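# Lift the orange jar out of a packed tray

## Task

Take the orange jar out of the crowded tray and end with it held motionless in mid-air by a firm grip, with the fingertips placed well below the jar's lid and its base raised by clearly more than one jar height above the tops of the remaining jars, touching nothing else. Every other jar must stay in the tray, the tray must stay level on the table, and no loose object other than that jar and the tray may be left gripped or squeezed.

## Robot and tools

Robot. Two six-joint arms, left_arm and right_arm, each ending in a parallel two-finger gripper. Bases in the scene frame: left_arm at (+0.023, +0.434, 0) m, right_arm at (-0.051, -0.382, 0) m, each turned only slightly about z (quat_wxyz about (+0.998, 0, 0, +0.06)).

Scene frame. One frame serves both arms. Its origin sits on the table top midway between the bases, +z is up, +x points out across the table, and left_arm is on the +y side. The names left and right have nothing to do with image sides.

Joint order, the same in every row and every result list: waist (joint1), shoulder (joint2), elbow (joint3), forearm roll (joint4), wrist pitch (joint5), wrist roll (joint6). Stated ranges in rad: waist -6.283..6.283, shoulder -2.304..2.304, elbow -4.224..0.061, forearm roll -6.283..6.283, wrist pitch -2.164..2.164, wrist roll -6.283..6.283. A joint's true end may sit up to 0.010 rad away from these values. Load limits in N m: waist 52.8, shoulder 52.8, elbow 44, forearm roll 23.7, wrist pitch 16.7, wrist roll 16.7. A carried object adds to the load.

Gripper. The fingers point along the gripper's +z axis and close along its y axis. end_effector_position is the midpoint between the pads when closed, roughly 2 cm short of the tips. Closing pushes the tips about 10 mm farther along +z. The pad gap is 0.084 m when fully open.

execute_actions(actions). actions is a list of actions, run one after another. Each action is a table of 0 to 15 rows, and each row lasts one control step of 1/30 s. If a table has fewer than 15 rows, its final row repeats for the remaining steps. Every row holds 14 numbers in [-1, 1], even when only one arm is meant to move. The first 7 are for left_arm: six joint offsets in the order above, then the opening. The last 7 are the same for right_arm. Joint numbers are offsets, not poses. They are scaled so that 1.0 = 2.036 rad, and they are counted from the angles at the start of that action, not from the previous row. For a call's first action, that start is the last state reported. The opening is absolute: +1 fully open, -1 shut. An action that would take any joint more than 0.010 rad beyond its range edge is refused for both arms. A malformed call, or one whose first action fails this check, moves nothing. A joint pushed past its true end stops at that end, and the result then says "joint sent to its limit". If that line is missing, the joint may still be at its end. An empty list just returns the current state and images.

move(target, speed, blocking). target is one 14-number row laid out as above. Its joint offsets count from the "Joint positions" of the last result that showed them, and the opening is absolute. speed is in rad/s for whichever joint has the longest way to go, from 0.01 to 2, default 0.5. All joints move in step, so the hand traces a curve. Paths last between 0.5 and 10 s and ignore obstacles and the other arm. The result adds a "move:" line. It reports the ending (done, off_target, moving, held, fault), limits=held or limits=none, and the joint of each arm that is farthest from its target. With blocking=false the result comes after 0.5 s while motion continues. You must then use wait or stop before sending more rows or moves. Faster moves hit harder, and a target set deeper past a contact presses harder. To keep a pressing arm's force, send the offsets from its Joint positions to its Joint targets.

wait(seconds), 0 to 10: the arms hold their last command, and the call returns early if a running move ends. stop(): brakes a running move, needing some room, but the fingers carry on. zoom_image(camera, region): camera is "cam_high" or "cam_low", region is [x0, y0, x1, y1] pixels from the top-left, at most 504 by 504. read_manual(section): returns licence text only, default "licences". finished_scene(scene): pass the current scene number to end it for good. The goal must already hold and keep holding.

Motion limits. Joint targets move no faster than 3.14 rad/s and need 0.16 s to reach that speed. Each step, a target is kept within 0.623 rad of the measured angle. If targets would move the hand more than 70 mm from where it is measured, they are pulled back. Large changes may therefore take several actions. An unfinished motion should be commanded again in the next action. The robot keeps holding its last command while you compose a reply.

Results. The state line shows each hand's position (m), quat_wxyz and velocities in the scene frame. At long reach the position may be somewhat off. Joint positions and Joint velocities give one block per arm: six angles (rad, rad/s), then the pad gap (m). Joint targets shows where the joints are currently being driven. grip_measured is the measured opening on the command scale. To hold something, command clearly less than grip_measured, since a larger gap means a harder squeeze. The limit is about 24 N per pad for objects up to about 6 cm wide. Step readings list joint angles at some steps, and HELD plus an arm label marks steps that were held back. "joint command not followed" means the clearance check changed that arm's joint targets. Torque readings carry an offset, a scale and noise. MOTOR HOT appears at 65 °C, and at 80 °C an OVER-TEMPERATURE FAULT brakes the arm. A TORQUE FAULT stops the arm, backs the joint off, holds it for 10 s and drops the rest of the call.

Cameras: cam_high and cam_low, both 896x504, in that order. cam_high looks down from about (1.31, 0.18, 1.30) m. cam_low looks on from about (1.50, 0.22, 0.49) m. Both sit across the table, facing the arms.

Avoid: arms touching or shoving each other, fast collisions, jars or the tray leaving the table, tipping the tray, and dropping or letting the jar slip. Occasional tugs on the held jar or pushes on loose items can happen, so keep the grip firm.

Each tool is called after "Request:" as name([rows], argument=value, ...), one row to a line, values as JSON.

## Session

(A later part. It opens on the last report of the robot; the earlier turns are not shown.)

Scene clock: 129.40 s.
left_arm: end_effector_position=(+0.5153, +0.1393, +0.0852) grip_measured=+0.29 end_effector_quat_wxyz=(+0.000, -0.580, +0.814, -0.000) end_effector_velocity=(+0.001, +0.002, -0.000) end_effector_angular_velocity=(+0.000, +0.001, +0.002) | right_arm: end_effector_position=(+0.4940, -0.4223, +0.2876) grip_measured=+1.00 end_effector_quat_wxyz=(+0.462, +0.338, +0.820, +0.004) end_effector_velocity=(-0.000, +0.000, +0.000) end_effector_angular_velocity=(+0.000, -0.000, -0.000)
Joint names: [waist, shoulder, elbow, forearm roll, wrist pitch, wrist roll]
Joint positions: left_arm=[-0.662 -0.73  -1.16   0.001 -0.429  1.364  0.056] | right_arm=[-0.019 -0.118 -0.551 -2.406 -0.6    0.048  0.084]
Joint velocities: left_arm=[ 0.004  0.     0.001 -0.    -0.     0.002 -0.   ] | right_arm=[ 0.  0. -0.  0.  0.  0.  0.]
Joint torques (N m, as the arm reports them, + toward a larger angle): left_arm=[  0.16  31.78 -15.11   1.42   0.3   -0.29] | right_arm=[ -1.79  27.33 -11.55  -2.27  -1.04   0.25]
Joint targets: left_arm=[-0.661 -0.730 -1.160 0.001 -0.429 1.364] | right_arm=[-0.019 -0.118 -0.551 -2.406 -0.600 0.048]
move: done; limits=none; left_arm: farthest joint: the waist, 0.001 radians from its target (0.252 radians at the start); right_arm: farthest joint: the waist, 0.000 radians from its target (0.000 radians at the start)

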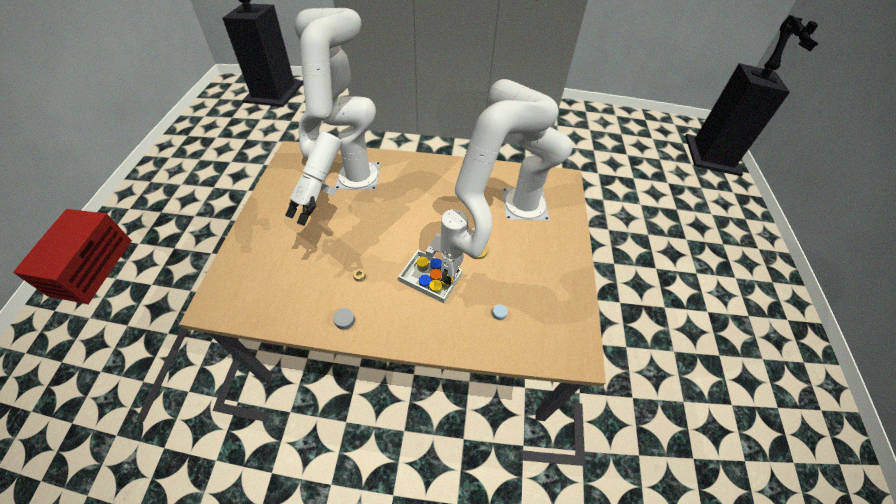

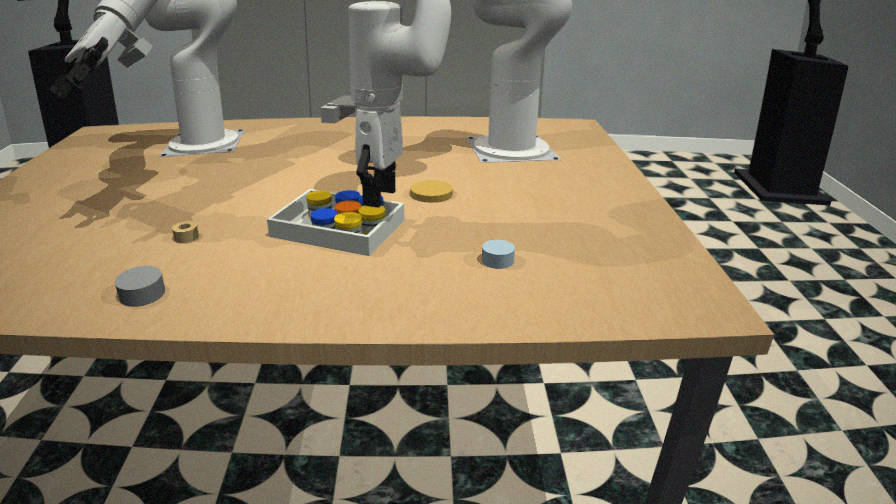

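Request:
move(target=[0.0017,-0.027,-0.004,0,0.0229,0.0017,0.3,0,0,0,0,0,0,1], speed=0.06)

Request:
zoom_image(camera="cam_low", region=[310, 170, 430, 260])

Request:
zoom_image(camera="cam_high", region=[385, 225, 485, 310])

Scene clock: 137.93 s.
left_arm: end_effector_position=(+0.5163, +0.1410, +0.0563) grip_measured=+0.29 end_effector_quat_wxyz=(+0.000, -0.580, +0.814, -0.000) end_effector_velocity=(-0.000, -0.001, -0.002) end_effector_angular_velocity=(+0.000, -0.000, -0.002) | right_arm: end_effector_position=(+0.4940, -0.4223, +0.2876) grip_measured=+1.00 end_effector_quat_wxyz=(+0.462, +0.338, +0.820, +0.004) end_effector_velocity=(-0.000, +0.000, -0.000) end_effector_angular_velocity=(+0.000, +0.000, -0.000)
Joint names: [waist, shoulder, elbow, forearm roll, wrist pitch, wrist roll]
Joint positions: left_arm=[-0.658 -0.785 -1.168  0.001 -0.383  1.367  0.056] | right_arm=[-0.019 -0.118 -0.551 -2.406 -0.6    0.048  0.084]
Joint velocities: left_arm=[-0.001 -0.003 -0.     0.     0.003  0.    -0.   ] | right_arm=[ 0.    -0.     0.     0.    -0.     0.001 -0.   ]
Joint torques (N m, as the arm reports them, + toward a larger angle): left_arm=[  0.8   33.79 -13.89   1.17   0.28  -0.22] | right_arm=[ -1.47  27.16 -11.84  -2.78  -1.06   0.18]
Joint targets: left_arm=[-0.658 -0.785 -1.168 0.001 -0.382 1.367] | right_arm=[-0.019 -0.118 -0.551 -2.406 -0.600 0.048]
move: done; limits=none; left_arm: farthest joint: the waist, 0.000 radians from its target (0.003 radians at the start); right_arm: farthest joint: the waist, 0.000 radians from its target (0.000 radians at the start)

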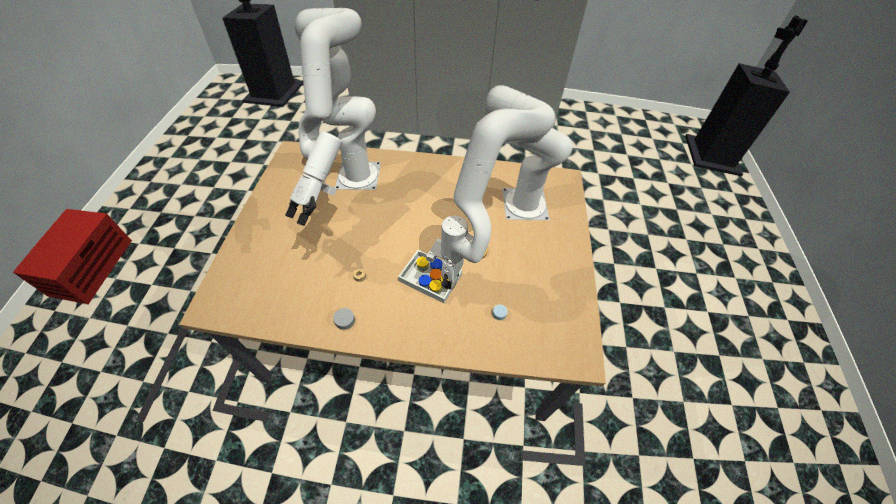

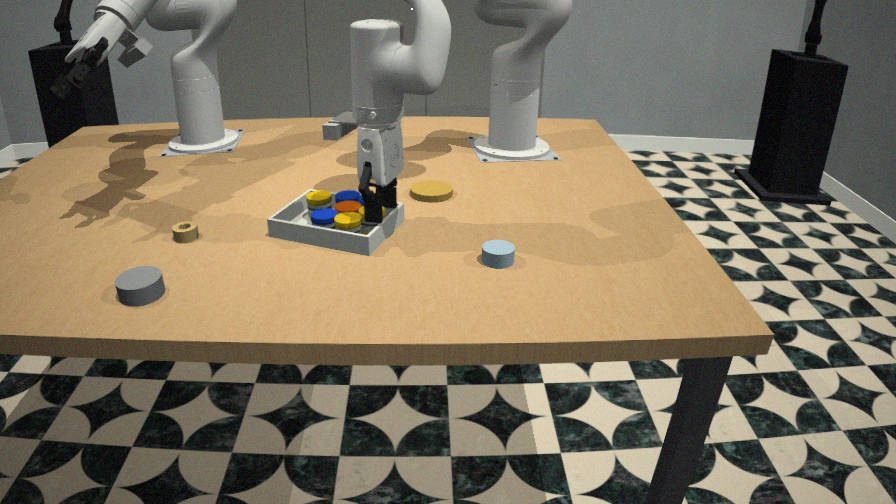

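Region (310, 170, 430, 260) of cam_low's 896x504 image, scaled by 4.200, with more detail than that image has; it fills the top 378 rows of this view, and the rest is white.

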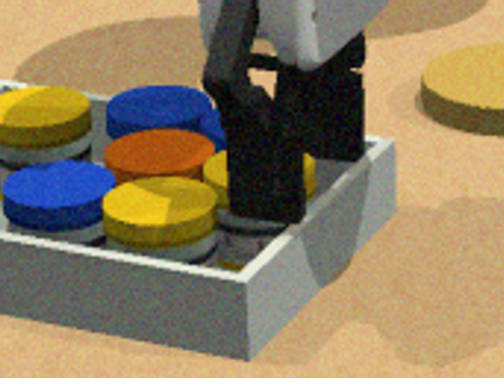

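Region (385, 225, 485, 310) of cam_high's 896x504 image, scaled by 5.040, with more detail than that image has; it fills the top 428 rows of this view, and the rest is white.

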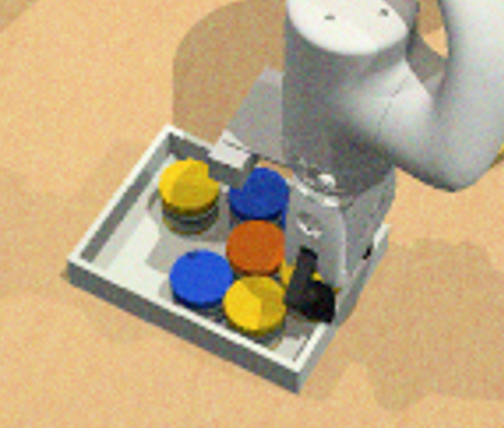

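Request:
move(target=[-0.005,-0.001,-0.002,0,-0.001,-0.005,0.12,0,0,0,0,0,0,1], speed=0.02)

Request:
zoom_image(camera="cam_low", region=[310, 170, 430, 260])

Request:
zoom_image(camera="cam_high", region=[415, 250, 475, 305])

Scene clock: 143.77 s.
left_arm: end_effector_position=(+0.5144, +0.1354, +0.0563) grip_measured=+0.11 end_effector_quat_wxyz=(+0.000, -0.580, +0.814, -0.000) end_effector_velocity=(-0.001, -0.002, +0.000) end_effector_angular_velocity=(+0.000, +0.000, -0.001) | right_arm: end_effector_position=(+0.4940, -0.4223, +0.2876) grip_measured=+1.00 end_effector_quat_wxyz=(+0.462, +0.338, +0.820, +0.004) end_effector_velocity=(+0.000, -0.000, +0.000) end_effector_angular_velocity=(+0.000, -0.001, -0.000)
Joint names: [waist, shoulder, elbow, forearm roll, wrist pitch, wrist roll]
Joint positions: left_arm=[-0.668 -0.787 -1.172  0.001 -0.385  1.357  0.049] | right_arm=[-0.019 -0.118 -0.551 -2.406 -0.6    0.048  0.084]
Joint velocities: left_arm=[-0.003 -0.    -0.001  0.    -0.001 -0.002  0.   ] | right_arm=[ 0.     0.     0.    -0.    -0.001  0.001  0.   ]
Joint torques (N m, as the arm reports them, + toward a larger angle): left_arm=[  1.55  32.71 -14.02   0.71   0.24  -0.25] | right_arm=[ -2.15  27.11 -11.68  -2.4   -0.96   0.27]
Joint targets: left_arm=[-0.668 -0.787 -1.172 0.001 -0.385 1.357] | right_arm=[-0.019 -0.118 -0.551 -2.406 -0.600 0.048]
move: done; limits=none; left_arm: farthest joint: the waist, 0.000 radians from its target (0.010 radians at the start); right_arm: farthest joint: the waist, 0.000 radians from its target (0.000 radians at the start)

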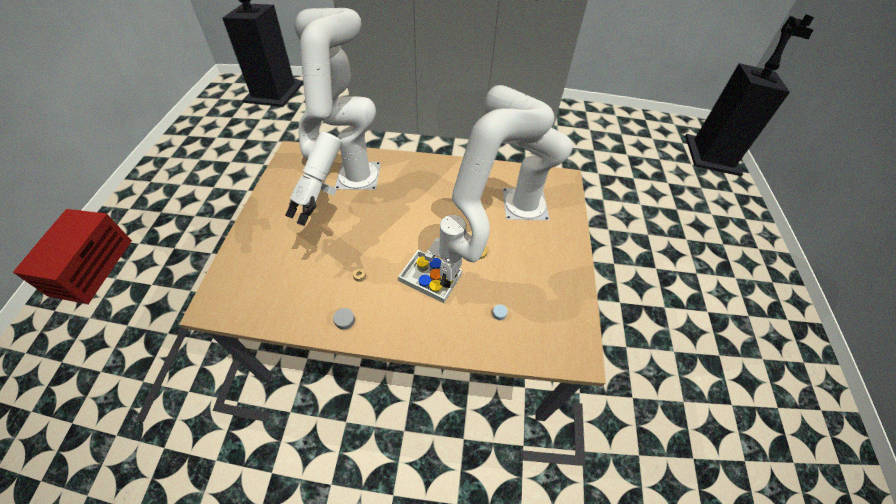

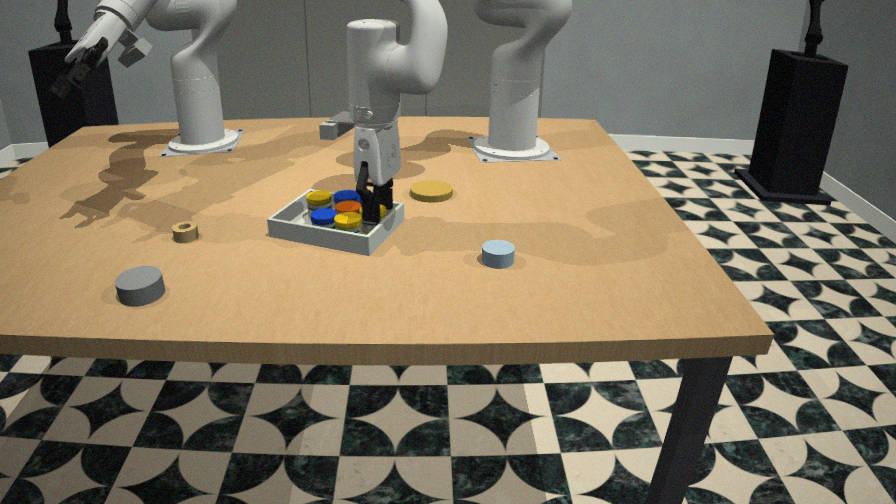

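Region (310, 170, 430, 260) of cam_low's 896x504 image, scaled by 4.200, with more detail than that image has; it fills the top 378 rows of this view, and the rest is white.

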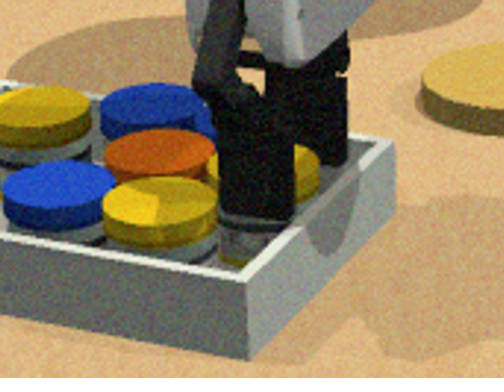

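Region (415, 250, 475, 305) of cam_high's 896x504 image, scaled by 8.400, with more detail than that image has; it fills the top 462 rows of this view, and the rest is white.

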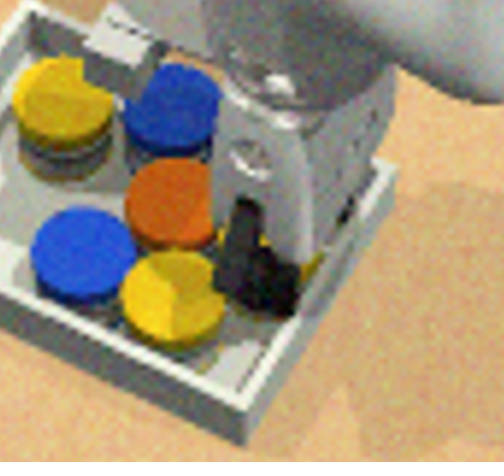

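Request:
move(target=[0,0,0,0,0,0,-0.6,0,0,0,0,0,0,1])

Request:
move(target=[0,0.0545,0.0055,0,-0.049,0,-0.6,0,0,0,0,0,0,1], speed=0.1)

Request:
zoom_image(camera="cam_low", region=[260, 150, 420, 260])

Request:
zoom_image(camera="cam_high", region=[385, 225, 485, 310])

Scene clock: 150.60 s.
left_arm: end_effector_position=(+0.5144, +0.1354, +0.0564) grip_measured=+0.03 end_effector_quat_wxyz=(+0.000, -0.580, +0.814, -0.000) end_effector_velocity=(+0.000, +0.001, +0.000) end_effector_angular_velocity=(+0.000, +0.000, +0.002) | right_arm: end_effector_position=(+0.4940, -0.4223, +0.2876) grip_measured=+1.00 end_effector_quat_wxyz=(+0.462, +0.338, +0.820, +0.004) end_effector_velocity=(-0.000, +0.000, -0.000) end_effector_angular_velocity=(+0.000, +0.001, +0.000)
Joint names: [waist, shoulder, elbow, forearm roll, wrist pitch, wrist roll]
Joint positions: left_arm=[-0.668 -0.787 -1.172  0.    -0.385  1.357  0.045] | right_arm=[-0.019 -0.118 -0.551 -2.406 -0.6    0.048  0.084]
Joint velocities: left_arm=[ 0.001  0.     0.     0.     0.    -0.001  0.   ] | right_arm=[ 0.    -0.     0.    -0.     0.001 -0.    -0.   ]
Joint torques (N m, as the arm reports them, + toward a larger angle): left_arm=[  3.16  30.21 -13.1    1.32   0.73  -0.18] | right_arm=[ -2.16  27.64 -11.28  -2.28  -0.98   0.25]
Joint targets: left_arm=[-0.668 -0.787 -1.172 0.001 -0.385 1.357] | right_arm=[-0.019 -0.118 -0.551 -2.406 -0.600 0.048]
move: done; limits=none; left_arm: farthest joint: the forearm roll, 0.001 radians from its target (0.000 radians at the start); right_arm: farthest joint: the waist, 0.000 radians from its target (0.000 radians at the start)

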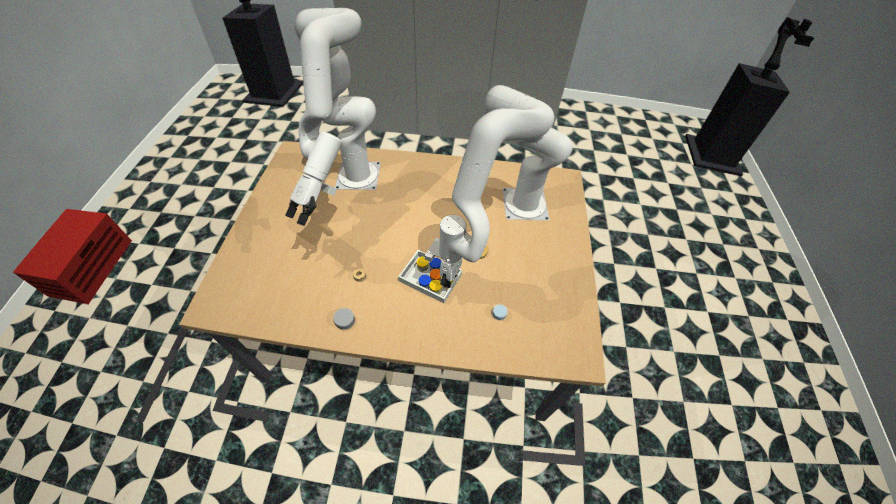

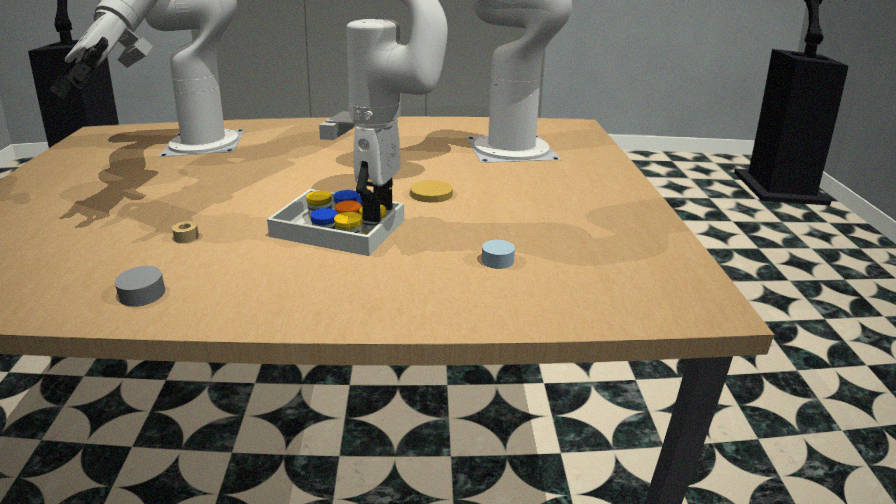

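Scene clock: 152.10 s.
left_arm: end_effector_position=(+0.5144, +0.1354, +0.1165) grip_measured=+0.03 end_effector_quat_wxyz=(+0.000, -0.580, +0.814, -0.000) end_effector_velocity=(-0.000, -0.001, +0.002) end_effector_angular_velocity=(-0.000, -0.001, -0.002) | right_arm: end_effector_position=(+0.4940, -0.4223, +0.2876) grip_measured=+1.00 end_effector_quat_wxyz=(+0.462, +0.338, +0.820, +0.004) end_effector_velocity=(+0.000, +0.000, +0.000) end_effector_angular_velocity=(+0.000, -0.000, +0.000)
Joint names: [waist, shoulder, elbow, forearm roll, wrist pitch, wrist roll]
Joint positions: left_arm=[-0.668 -0.676 -1.161  0.    -0.484  1.357  0.045] | right_arm=[-0.019 -0.118 -0.551 -2.406 -0.6    0.048  0.084]
Joint velocities: left_arm=[-0.001  0.003 -0.     0.    -0.002  0.    -0.   ] | right_arm=[ 0.  0. -0.  0.  0. -0. -0.]
Joint torques (N m, as the arm reports them, + toward a larger angle): left_arm=[  1.33  32.43 -16.38   0.83   0.38  -0.08] | right_arm=[ -1.1   26.37 -11.46  -3.03  -1.11   0.32]
Joint targets: left_arm=[-0.668 -0.676 -1.161 0.000 -0.484 1.357] | right_arm=[-0.019 -0.118 -0.551 -2.406 -0.600 0.048]
move: done; limits=none; left_arm: farthest joint: the wrist pitch, 0.001 radians from its target (0.100 radians at the start); right_arm: farthest joint: the waist, 0.000 radians from its target (0.000 radians at the start)

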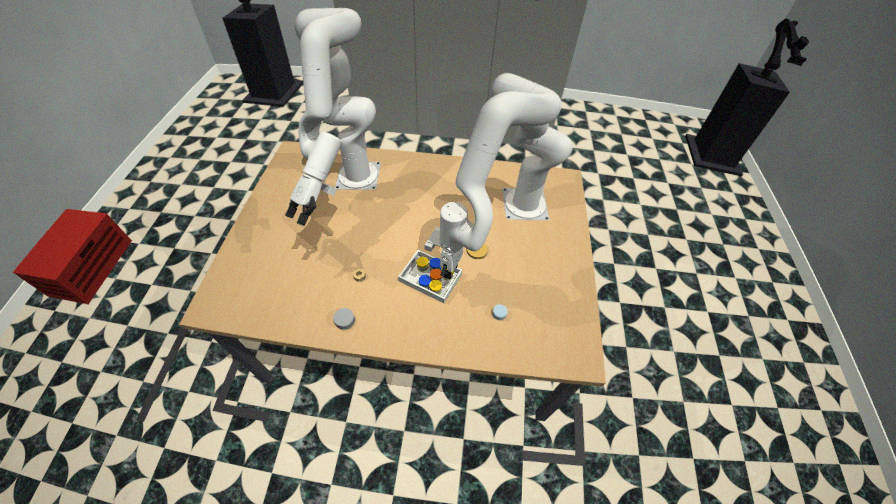

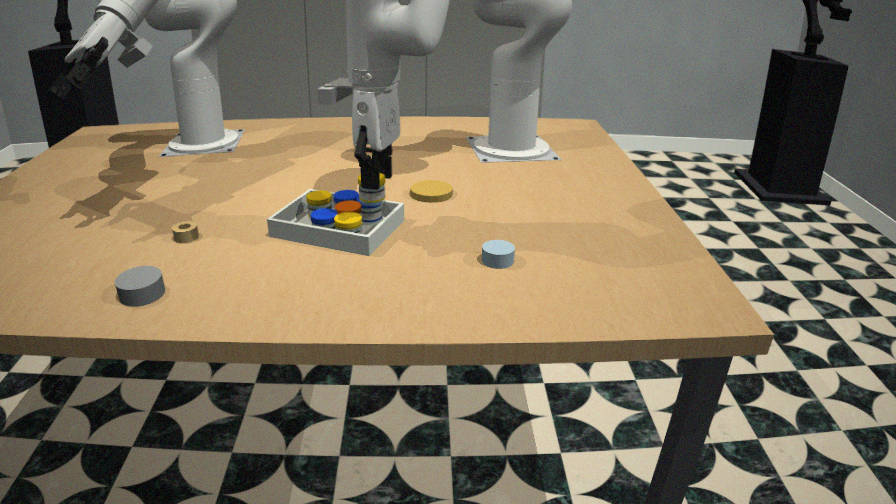

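Region (260, 150, 420, 260) of cam_low's 896x504 image, scaled by 3.150, with more detail than that image has; it fills the top 346 rows of this view, and the rest is white.

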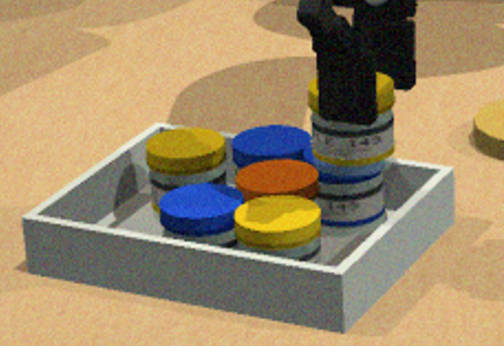

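Region (385, 225, 485, 310) of cam_high's 896x504 image, scaled by 5.040, with more detail than that image has; it fills the top 428 rows of this view, and the rest is white.

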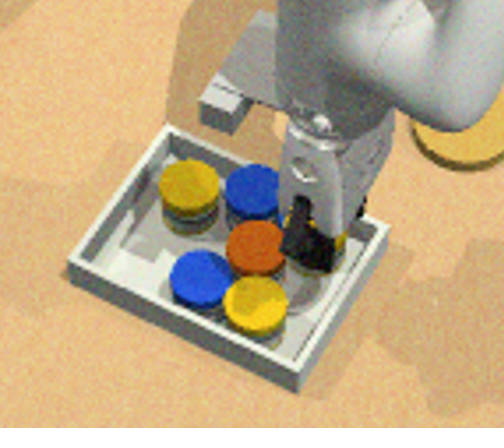

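Request:
move(target=[-0.0901,-0.0702,-0.1235,0,-0.0537,-0.0901,-0.6,0,0,0,0,0,0,1], speed=0.25)

Request:
zoom_image(camera="cam_low", region=[260, 150, 420, 260])

Request:
zoom_image(camera="cam_high", region=[385, 225, 485, 310])

Scene clock: 161.97 s.
left_arm: end_effector_position=(+0.5055, +0.0030, +0.1163) grip_measured=+0.03 end_effector_quat_wxyz=(+0.000, -0.580, +0.814, +0.000) end_effector_velocity=(-0.001, -0.003, -0.000) end_effector_angular_velocity=(+0.001, -0.000, -0.004) | right_arm: end_effector_position=(+0.4940, -0.4223, +0.2876) grip_measured=+1.00 end_effector_quat_wxyz=(+0.462, +0.338, +0.820, +0.004) end_effector_velocity=(-0.000, +0.000, -0.000) end_effector_angular_velocity=(+0.001, +0.001, -0.000)
Joint names: [waist, shoulder, elbow, forearm roll, wrist pitch, wrist roll]
Joint positions: left_arm=[-0.851 -0.819 -1.412  0.    -0.593  1.174  0.045] | right_arm=[-0.019 -0.118 -0.551 -2.406 -0.6    0.048  0.084]
Joint velocities: left_arm=[-0.005 -0.002 -0.003  0.001 -0.001 -0.001  0.   ] | right_arm=[ 0.    -0.     0.     0.     0.001  0.001  0.   ]
Joint torques (N m, as the arm reports them, + toward a larger angle): left_arm=[  1.11  37.6  -17.53   0.54   0.39  -0.06] | right_arm=[ -2.67  26.83 -11.62  -2.5   -1.12   0.27]
Joint targets: left_arm=[-0.852 -0.819 -1.412 0.000 -0.593 1.174] | right_arm=[-0.019 -0.118 -0.551 -2.406 -0.600 0.048]
move: done; limits=none; left_arm: farthest joint: the waist, 0.000 radians from its target (0.183 radians at the start); right_arm: farthest joint: the waist, 0.000 radians from its target (0.000 radians at the start)

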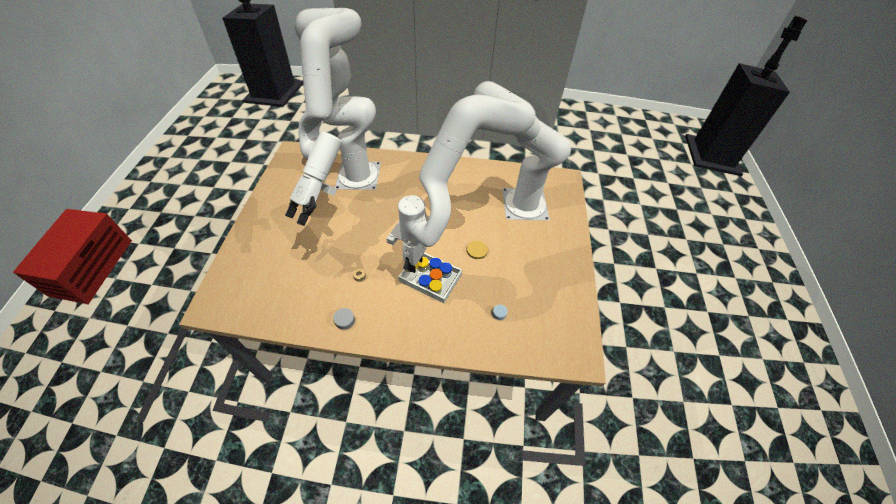

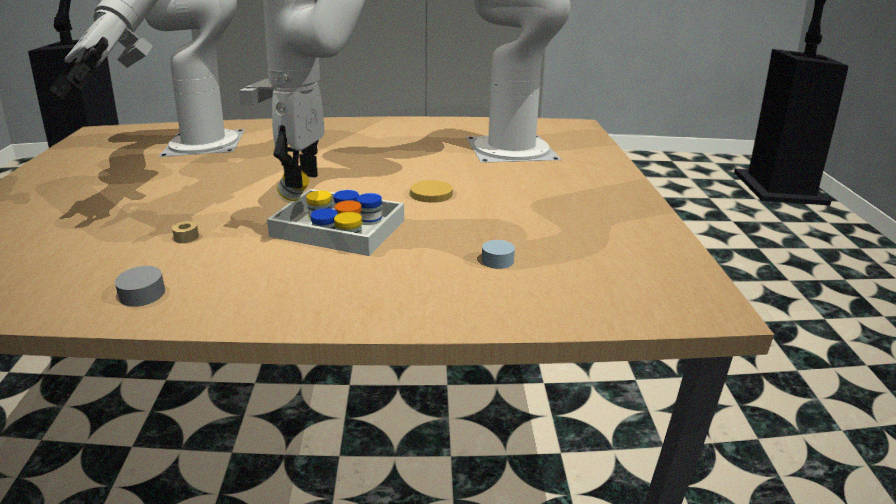

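Region (260, 150, 420, 260) of cam_low's 896x504 image, scaled by 3.150, with more detail than that image has; it fills the top 346 rows of this view, and the rest is white.

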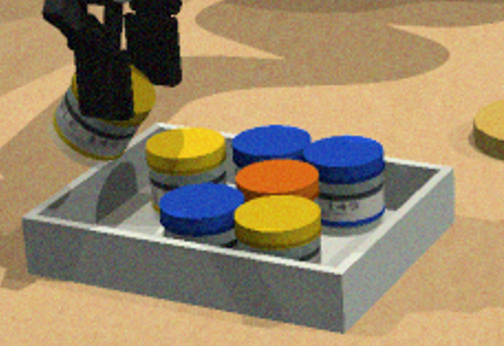

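Region (385, 225, 485, 310) of cam_high's 896x504 image, scaled by 5.040, with more detail than that image has; it fills the top 428 rows of this view, and the rest is white.

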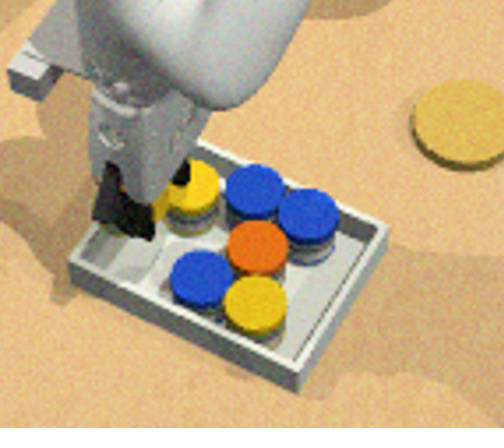

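The jar has swung about the grip axis; checking whether it is a pendulum.

Request:
wait(seconds=0)

Request:
zoom_image(camera="cam_low", region=[250, 150, 370, 240])

Scene clock: 163.77 s.
left_arm: end_effector_position=(+0.5054, +0.0028, +0.1163) grip_measured=+0.03 end_effector_quat_wxyz=(+0.000, -0.580, +0.814, +0.000) end_effector_velocity=(-0.000, -0.001, +0.000) end_effector_angular_velocity=(-0.001, +0.000, +0.001) | right_arm: end_effector_position=(+0.4940, -0.4223, +0.2876) grip_measured=+1.00 end_effector_quat_wxyz=(+0.462, +0.338, +0.820, +0.004) end_effector_velocity=(-0.000, +0.000, -0.000) end_effector_angular_velocity=(-0.000, +0.000, +0.000)
Joint names: [waist, shoulder, elbow, forearm roll, wrist pitch, wrist roll]
Joint positions: left_arm=[-0.852 -0.819 -1.412  0.    -0.593  1.174  0.045] | right_arm=[-0.019 -0.118 -0.551 -2.406 -0.6    0.048  0.084]
Joint velocities: left_arm=[-0.001  0.    -0.    -0.001  0.    -0.    -0.   ] | right_arm=[ 0. -0.  0. -0.  0. -0. -0.]
Joint torques (N m, as the arm reports them, + toward a larger angle): left_arm=[  0.03  35.85 -18.28   1.37   0.22  -0.15] | right_arm=[ -1.47  26.   -11.7   -2.77  -1.16   0.16]
Joint targets: left_arm=[-0.852 -0.819 -1.412 0.000 -0.593 1.174] | right_arm=[-0.019 -0.118 -0.551 -2.406 -0.600 0.048]

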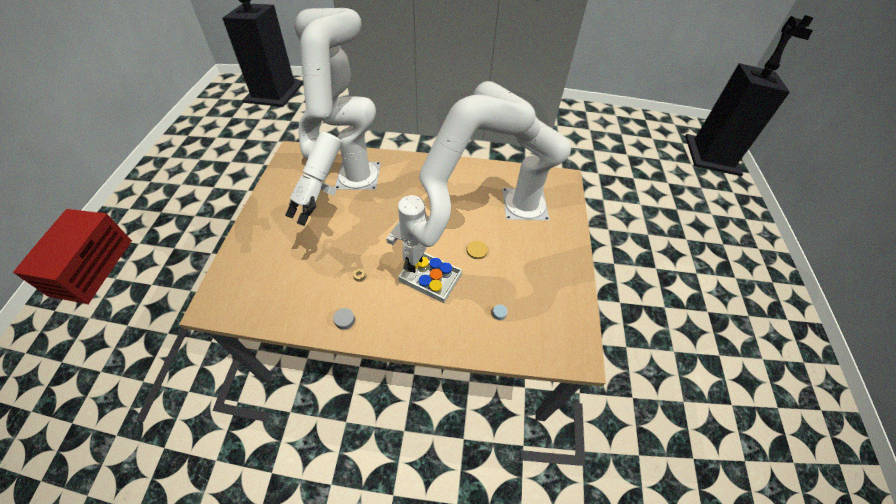

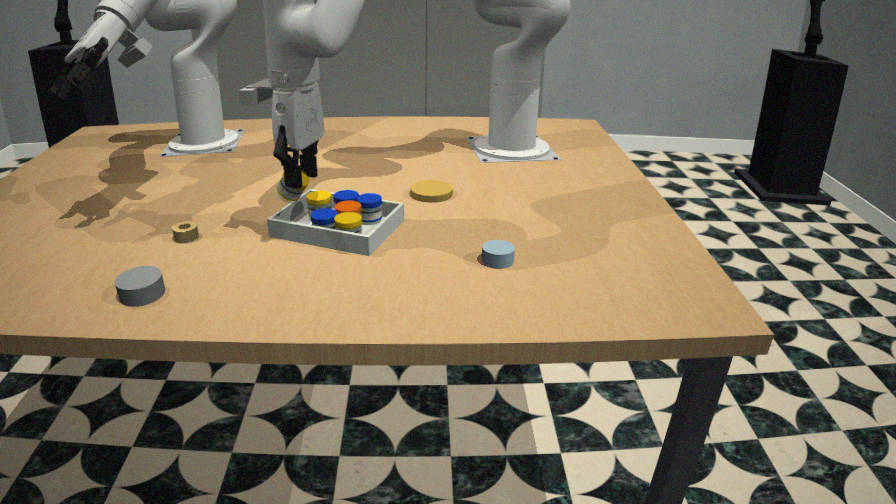

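Region (250, 150, 370, 240) of cam_low's 896x504 image, scaled by 4.200, with more detail than that image has; it fills the top 378 rows of this view, and the rest is white.

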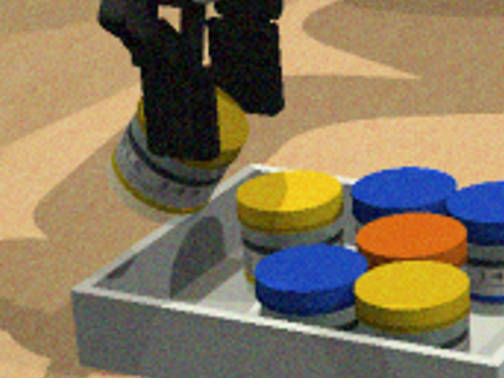

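Request:
move(target=[-0.078,-0.0442,-0.0047,0,0.0395,-0.078,-0.6,0,0,0,0,0,0,1], speed=0.15)

Request:
zoom_image(camera="cam_low", region=[200, 150, 320, 240])

Scene clock: 200.07 s.
left_arm: end_effector_position=(+0.4313, -0.0680, +0.0615) grip_measured=+0.03 end_effector_quat_wxyz=(+0.000, -0.580, +0.814, +0.000) end_effector_velocity=(-0.002, -0.001, -0.001) end_effector_angular_velocity=(+0.000, +0.001, -0.001) | right_arm: end_effector_position=(+0.4940, -0.4223, +0.2876) grip_measured=+1.00 end_effector_quat_wxyz=(+0.462, +0.338, +0.820, +0.004) end_effector_velocity=(+0.000, +0.000, +0.000) end_effector_angular_velocity=(-0.001, +0.000, +0.001)
Joint names: [waist, shoulder, elbow, forearm roll, wrist pitch, wrist roll]
Joint positions: left_arm=[-1.01  -0.909 -1.422  0.    -0.513  1.015  0.045] | right_arm=[-0.019 -0.118 -0.551 -2.406 -0.6    0.048  0.084]
Joint velocities: left_arm=[-0.004 -0.002  0.    -0.     0.001 -0.002 -0.   ] | right_arm=[ 0.     0.     0.    -0.     0.    -0.001 -0.   ]
Joint torques (N m, as the arm reports them, + toward a larger angle): left_arm=[  0.53  36.84 -15.91   0.83   0.39  -0.12] | right_arm=[ -1.72  26.39 -11.33  -2.25  -1.01   0.29]
Joint targets: left_arm=[-1.010 -0.909 -1.422 0.000 -0.513 1.015] | right_arm=[-0.019 -0.118 -0.551 -2.406 -0.600 0.048]
move: done; limits=none; left_arm: farthest joint: the waist, 0.001 radians from its target (0.159 radians at the start); right_arm: farthest joint: the waist, 0.000 radians from its target (0.000 radians at the start)

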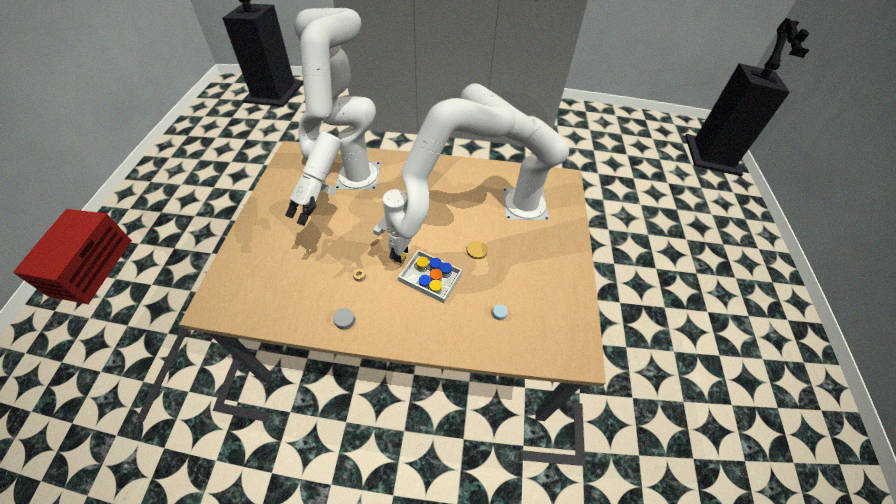

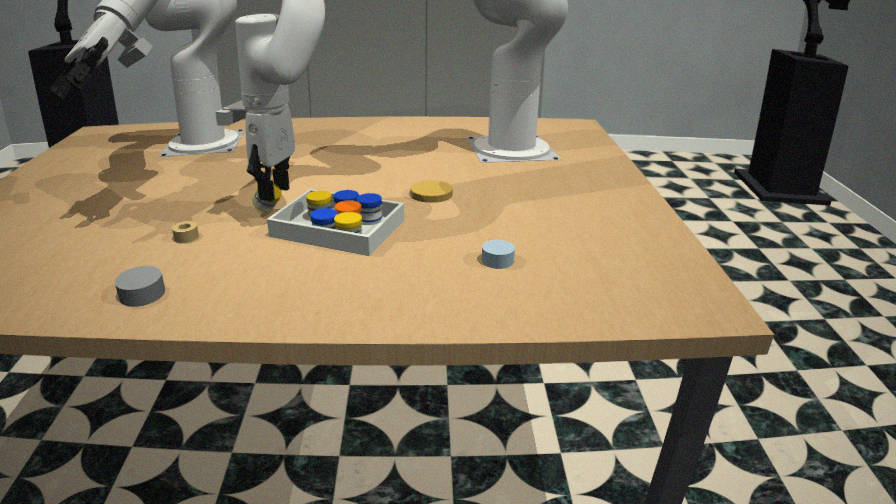

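Region (200, 150, 320, 240) of cam_low's 896x504 image, scaled by 4.200, with more detail than that image has; it fills the top 378 rows of this view, and the rest is white.

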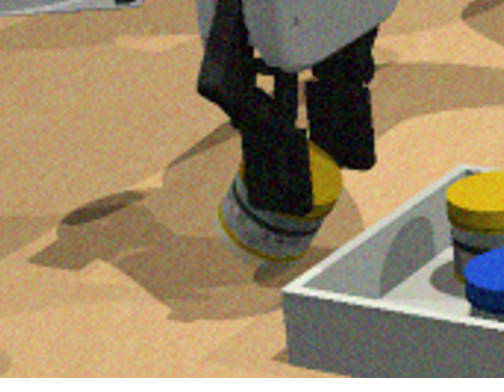

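Request:
move(target=[0,0,0,0,0,0,0.02,0,0,0,0,0,0,1])

Request:
zoom_image(camera="cam_low", region=[200, 150, 320, 240])

Scene clock: 203.77 s.
left_arm: end_effector_position=(+0.4313, -0.0680, +0.0615) grip_measured=+0.03 end_effector_quat_wxyz=(+0.000, -0.580, +0.814, +0.000) end_effector_velocity=(-0.000, +0.000, -0.000) end_effector_angular_velocity=(+0.000, -0.000, -0.000) | right_arm: end_effector_position=(+0.4940, -0.4223, +0.2876) grip_measured=+1.00 end_effector_quat_wxyz=(+0.462, +0.338, +0.820, +0.004) end_effector_velocity=(+0.000, +0.000, -0.000) end_effector_angular_velocity=(+0.000, +0.000, +0.000)
Joint names: [waist, shoulder, elbow, forearm roll, wrist pitch, wrist roll]
Joint positions: left_arm=[-1.01  -0.909 -1.422  0.    -0.513  1.015  0.045] | right_arm=[-0.019 -0.118 -0.551 -2.406 -0.6    0.048  0.084]
Joint velocities: left_arm=[-0.    -0.     0.     0.001 -0.    -0.    -0.   ] | right_arm=[ 0.    -0.    -0.    -0.     0.001  0.     0.   ]
Joint torques (N m, as the arm reports them, + toward a larger angle): left_arm=[  2.32  36.98 -16.28   0.9    0.31  -0.19] | right_arm=[ -1.89  27.35 -11.58  -2.33  -1.09   0.17]
Joint targets: left_arm=[-1.010 -0.909 -1.422 0.000 -0.513 1.015] | right_arm=[-0.019 -0.118 -0.551 -2.406 -0.600 0.048]
move: done; limits=none; left_arm: farthest joint: the waist, 0.000 radians from its target (0.000 radians at the start); right_arm: farthest joint: the waist, 0.000 radians from its target (0.000 radians at the start)

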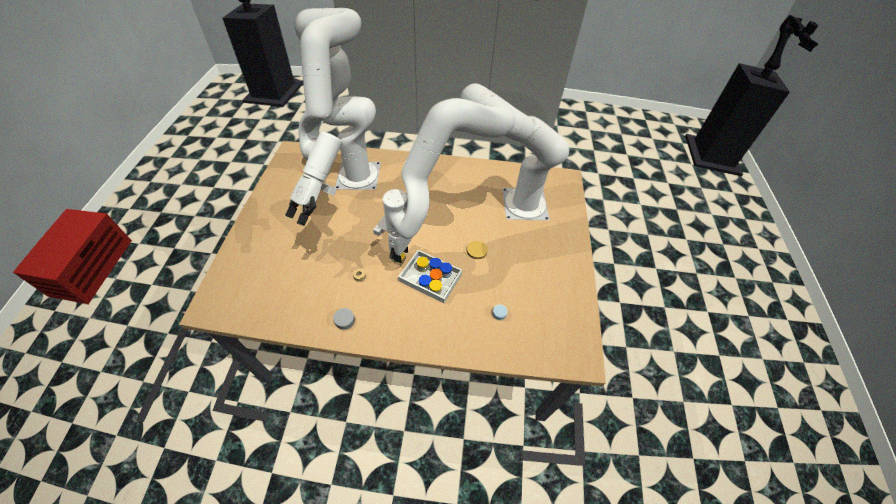

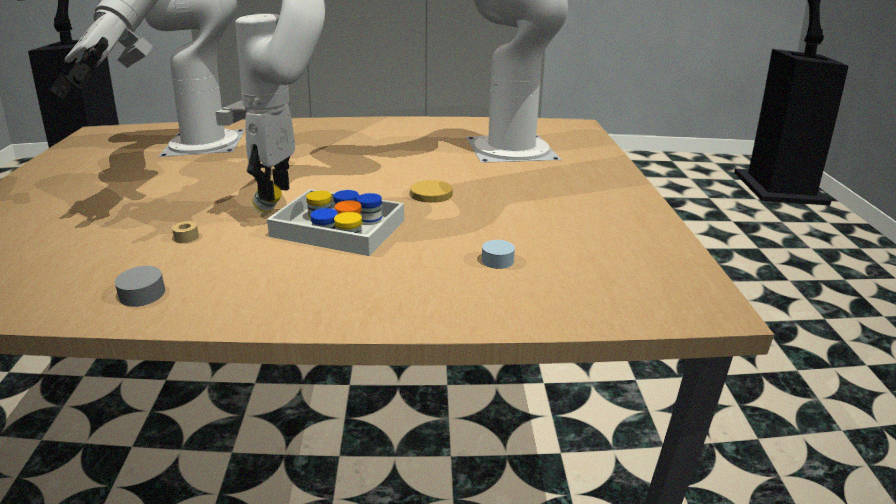

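Region (200, 150, 320, 240) of cam_low's 896x504 image, scaled by 4.200, with more detail than that image has; it fills the top 378 rows of this view, and the rest is white.

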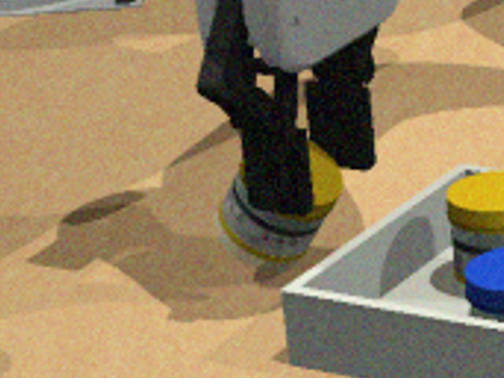

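Request:
move(target=[-0.0194,-0.0251,-0.0308,0,-0.0056,-0.0194,0.0,0,0,0,0,0,0,1], speed=0.04)

Request:
zoom_image(camera="cam_low", region=[200, 150, 320, 240])

Scene clock: 210.53 s.
left_arm: end_effector_position=(+0.4206, -0.0961, +0.0496) grip_measured=+0.04 end_effector_quat_wxyz=(+0.000, -0.580, +0.814, -0.000) end_effector_velocity=(+0.001, +0.000, -0.000) end_effector_angular_velocity=(+0.002, +0.001, +0.001) | right_arm: end_effector_position=(+0.4940, -0.4223, +0.2876) grip_measured=+1.00 end_effector_quat_wxyz=(+0.462, +0.338, +0.820, +0.004) end_effector_velocity=(+0.000, -0.000, +0.000) end_effector_angular_velocity=(-0.001, -0.000, +0.000)
Joint names: [waist, shoulder, elbow, forearm roll, wrist pitch, wrist roll]
Joint positions: left_arm=[-1.049 -0.96  -1.485  0.001 -0.524  0.976  0.046] | right_arm=[-0.019 -0.118 -0.551 -2.406 -0.6    0.048  0.084]
Joint velocities: left_arm=[ 0.001 -0.001 -0.002  0.001 -0.002 -0.001 -0.   ] | right_arm=[-0.    -0.     0.    -0.    -0.001 -0.001 -0.   ]
Joint torques (N m, as the arm reports them, + toward a larger angle): left_arm=[ 4.93 21.19 -1.65  2.13 -2.25 -0.01] | right_arm=[ -2.14  28.05 -11.27  -2.91  -1.07   0.31]
Joint targets: left_arm=[-1.050 -0.960 -1.485 0.000 -0.525 0.976] | right_arm=[-0.019 -0.118 -0.551 -2.406 -0.600 0.048]
move: done; limits=none; left_arm: farthest joint: the forearm roll, 0.001 radians from its target (0.000 radians at the start); right_arm: farthest joint: the waist, 0.000 radians from its target (0.000 radians at the start)

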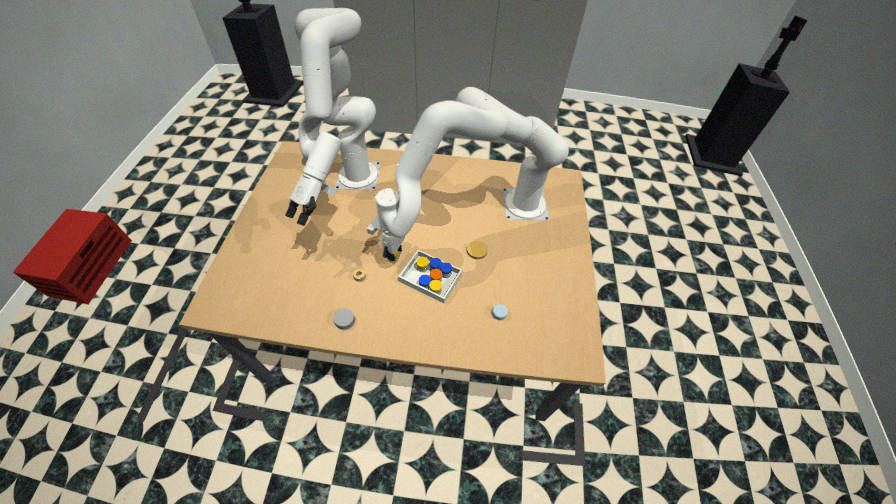

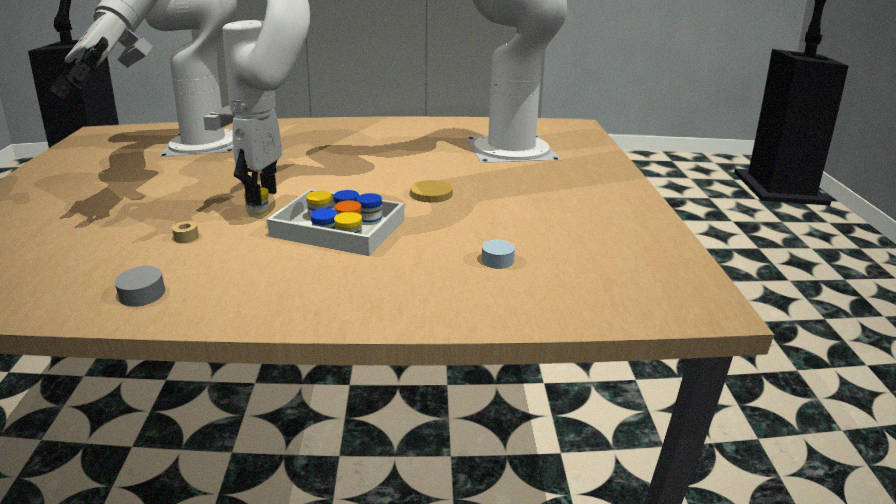

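Region (200, 150, 320, 240) of cam_low's 896x504 image, scaled by 4.200, with more detail than that image has; it fills the top 378 rows of this view, and the rest is white.

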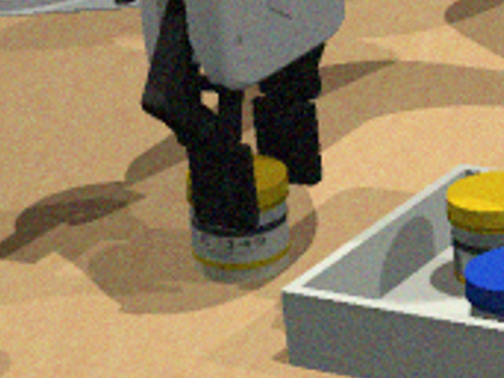

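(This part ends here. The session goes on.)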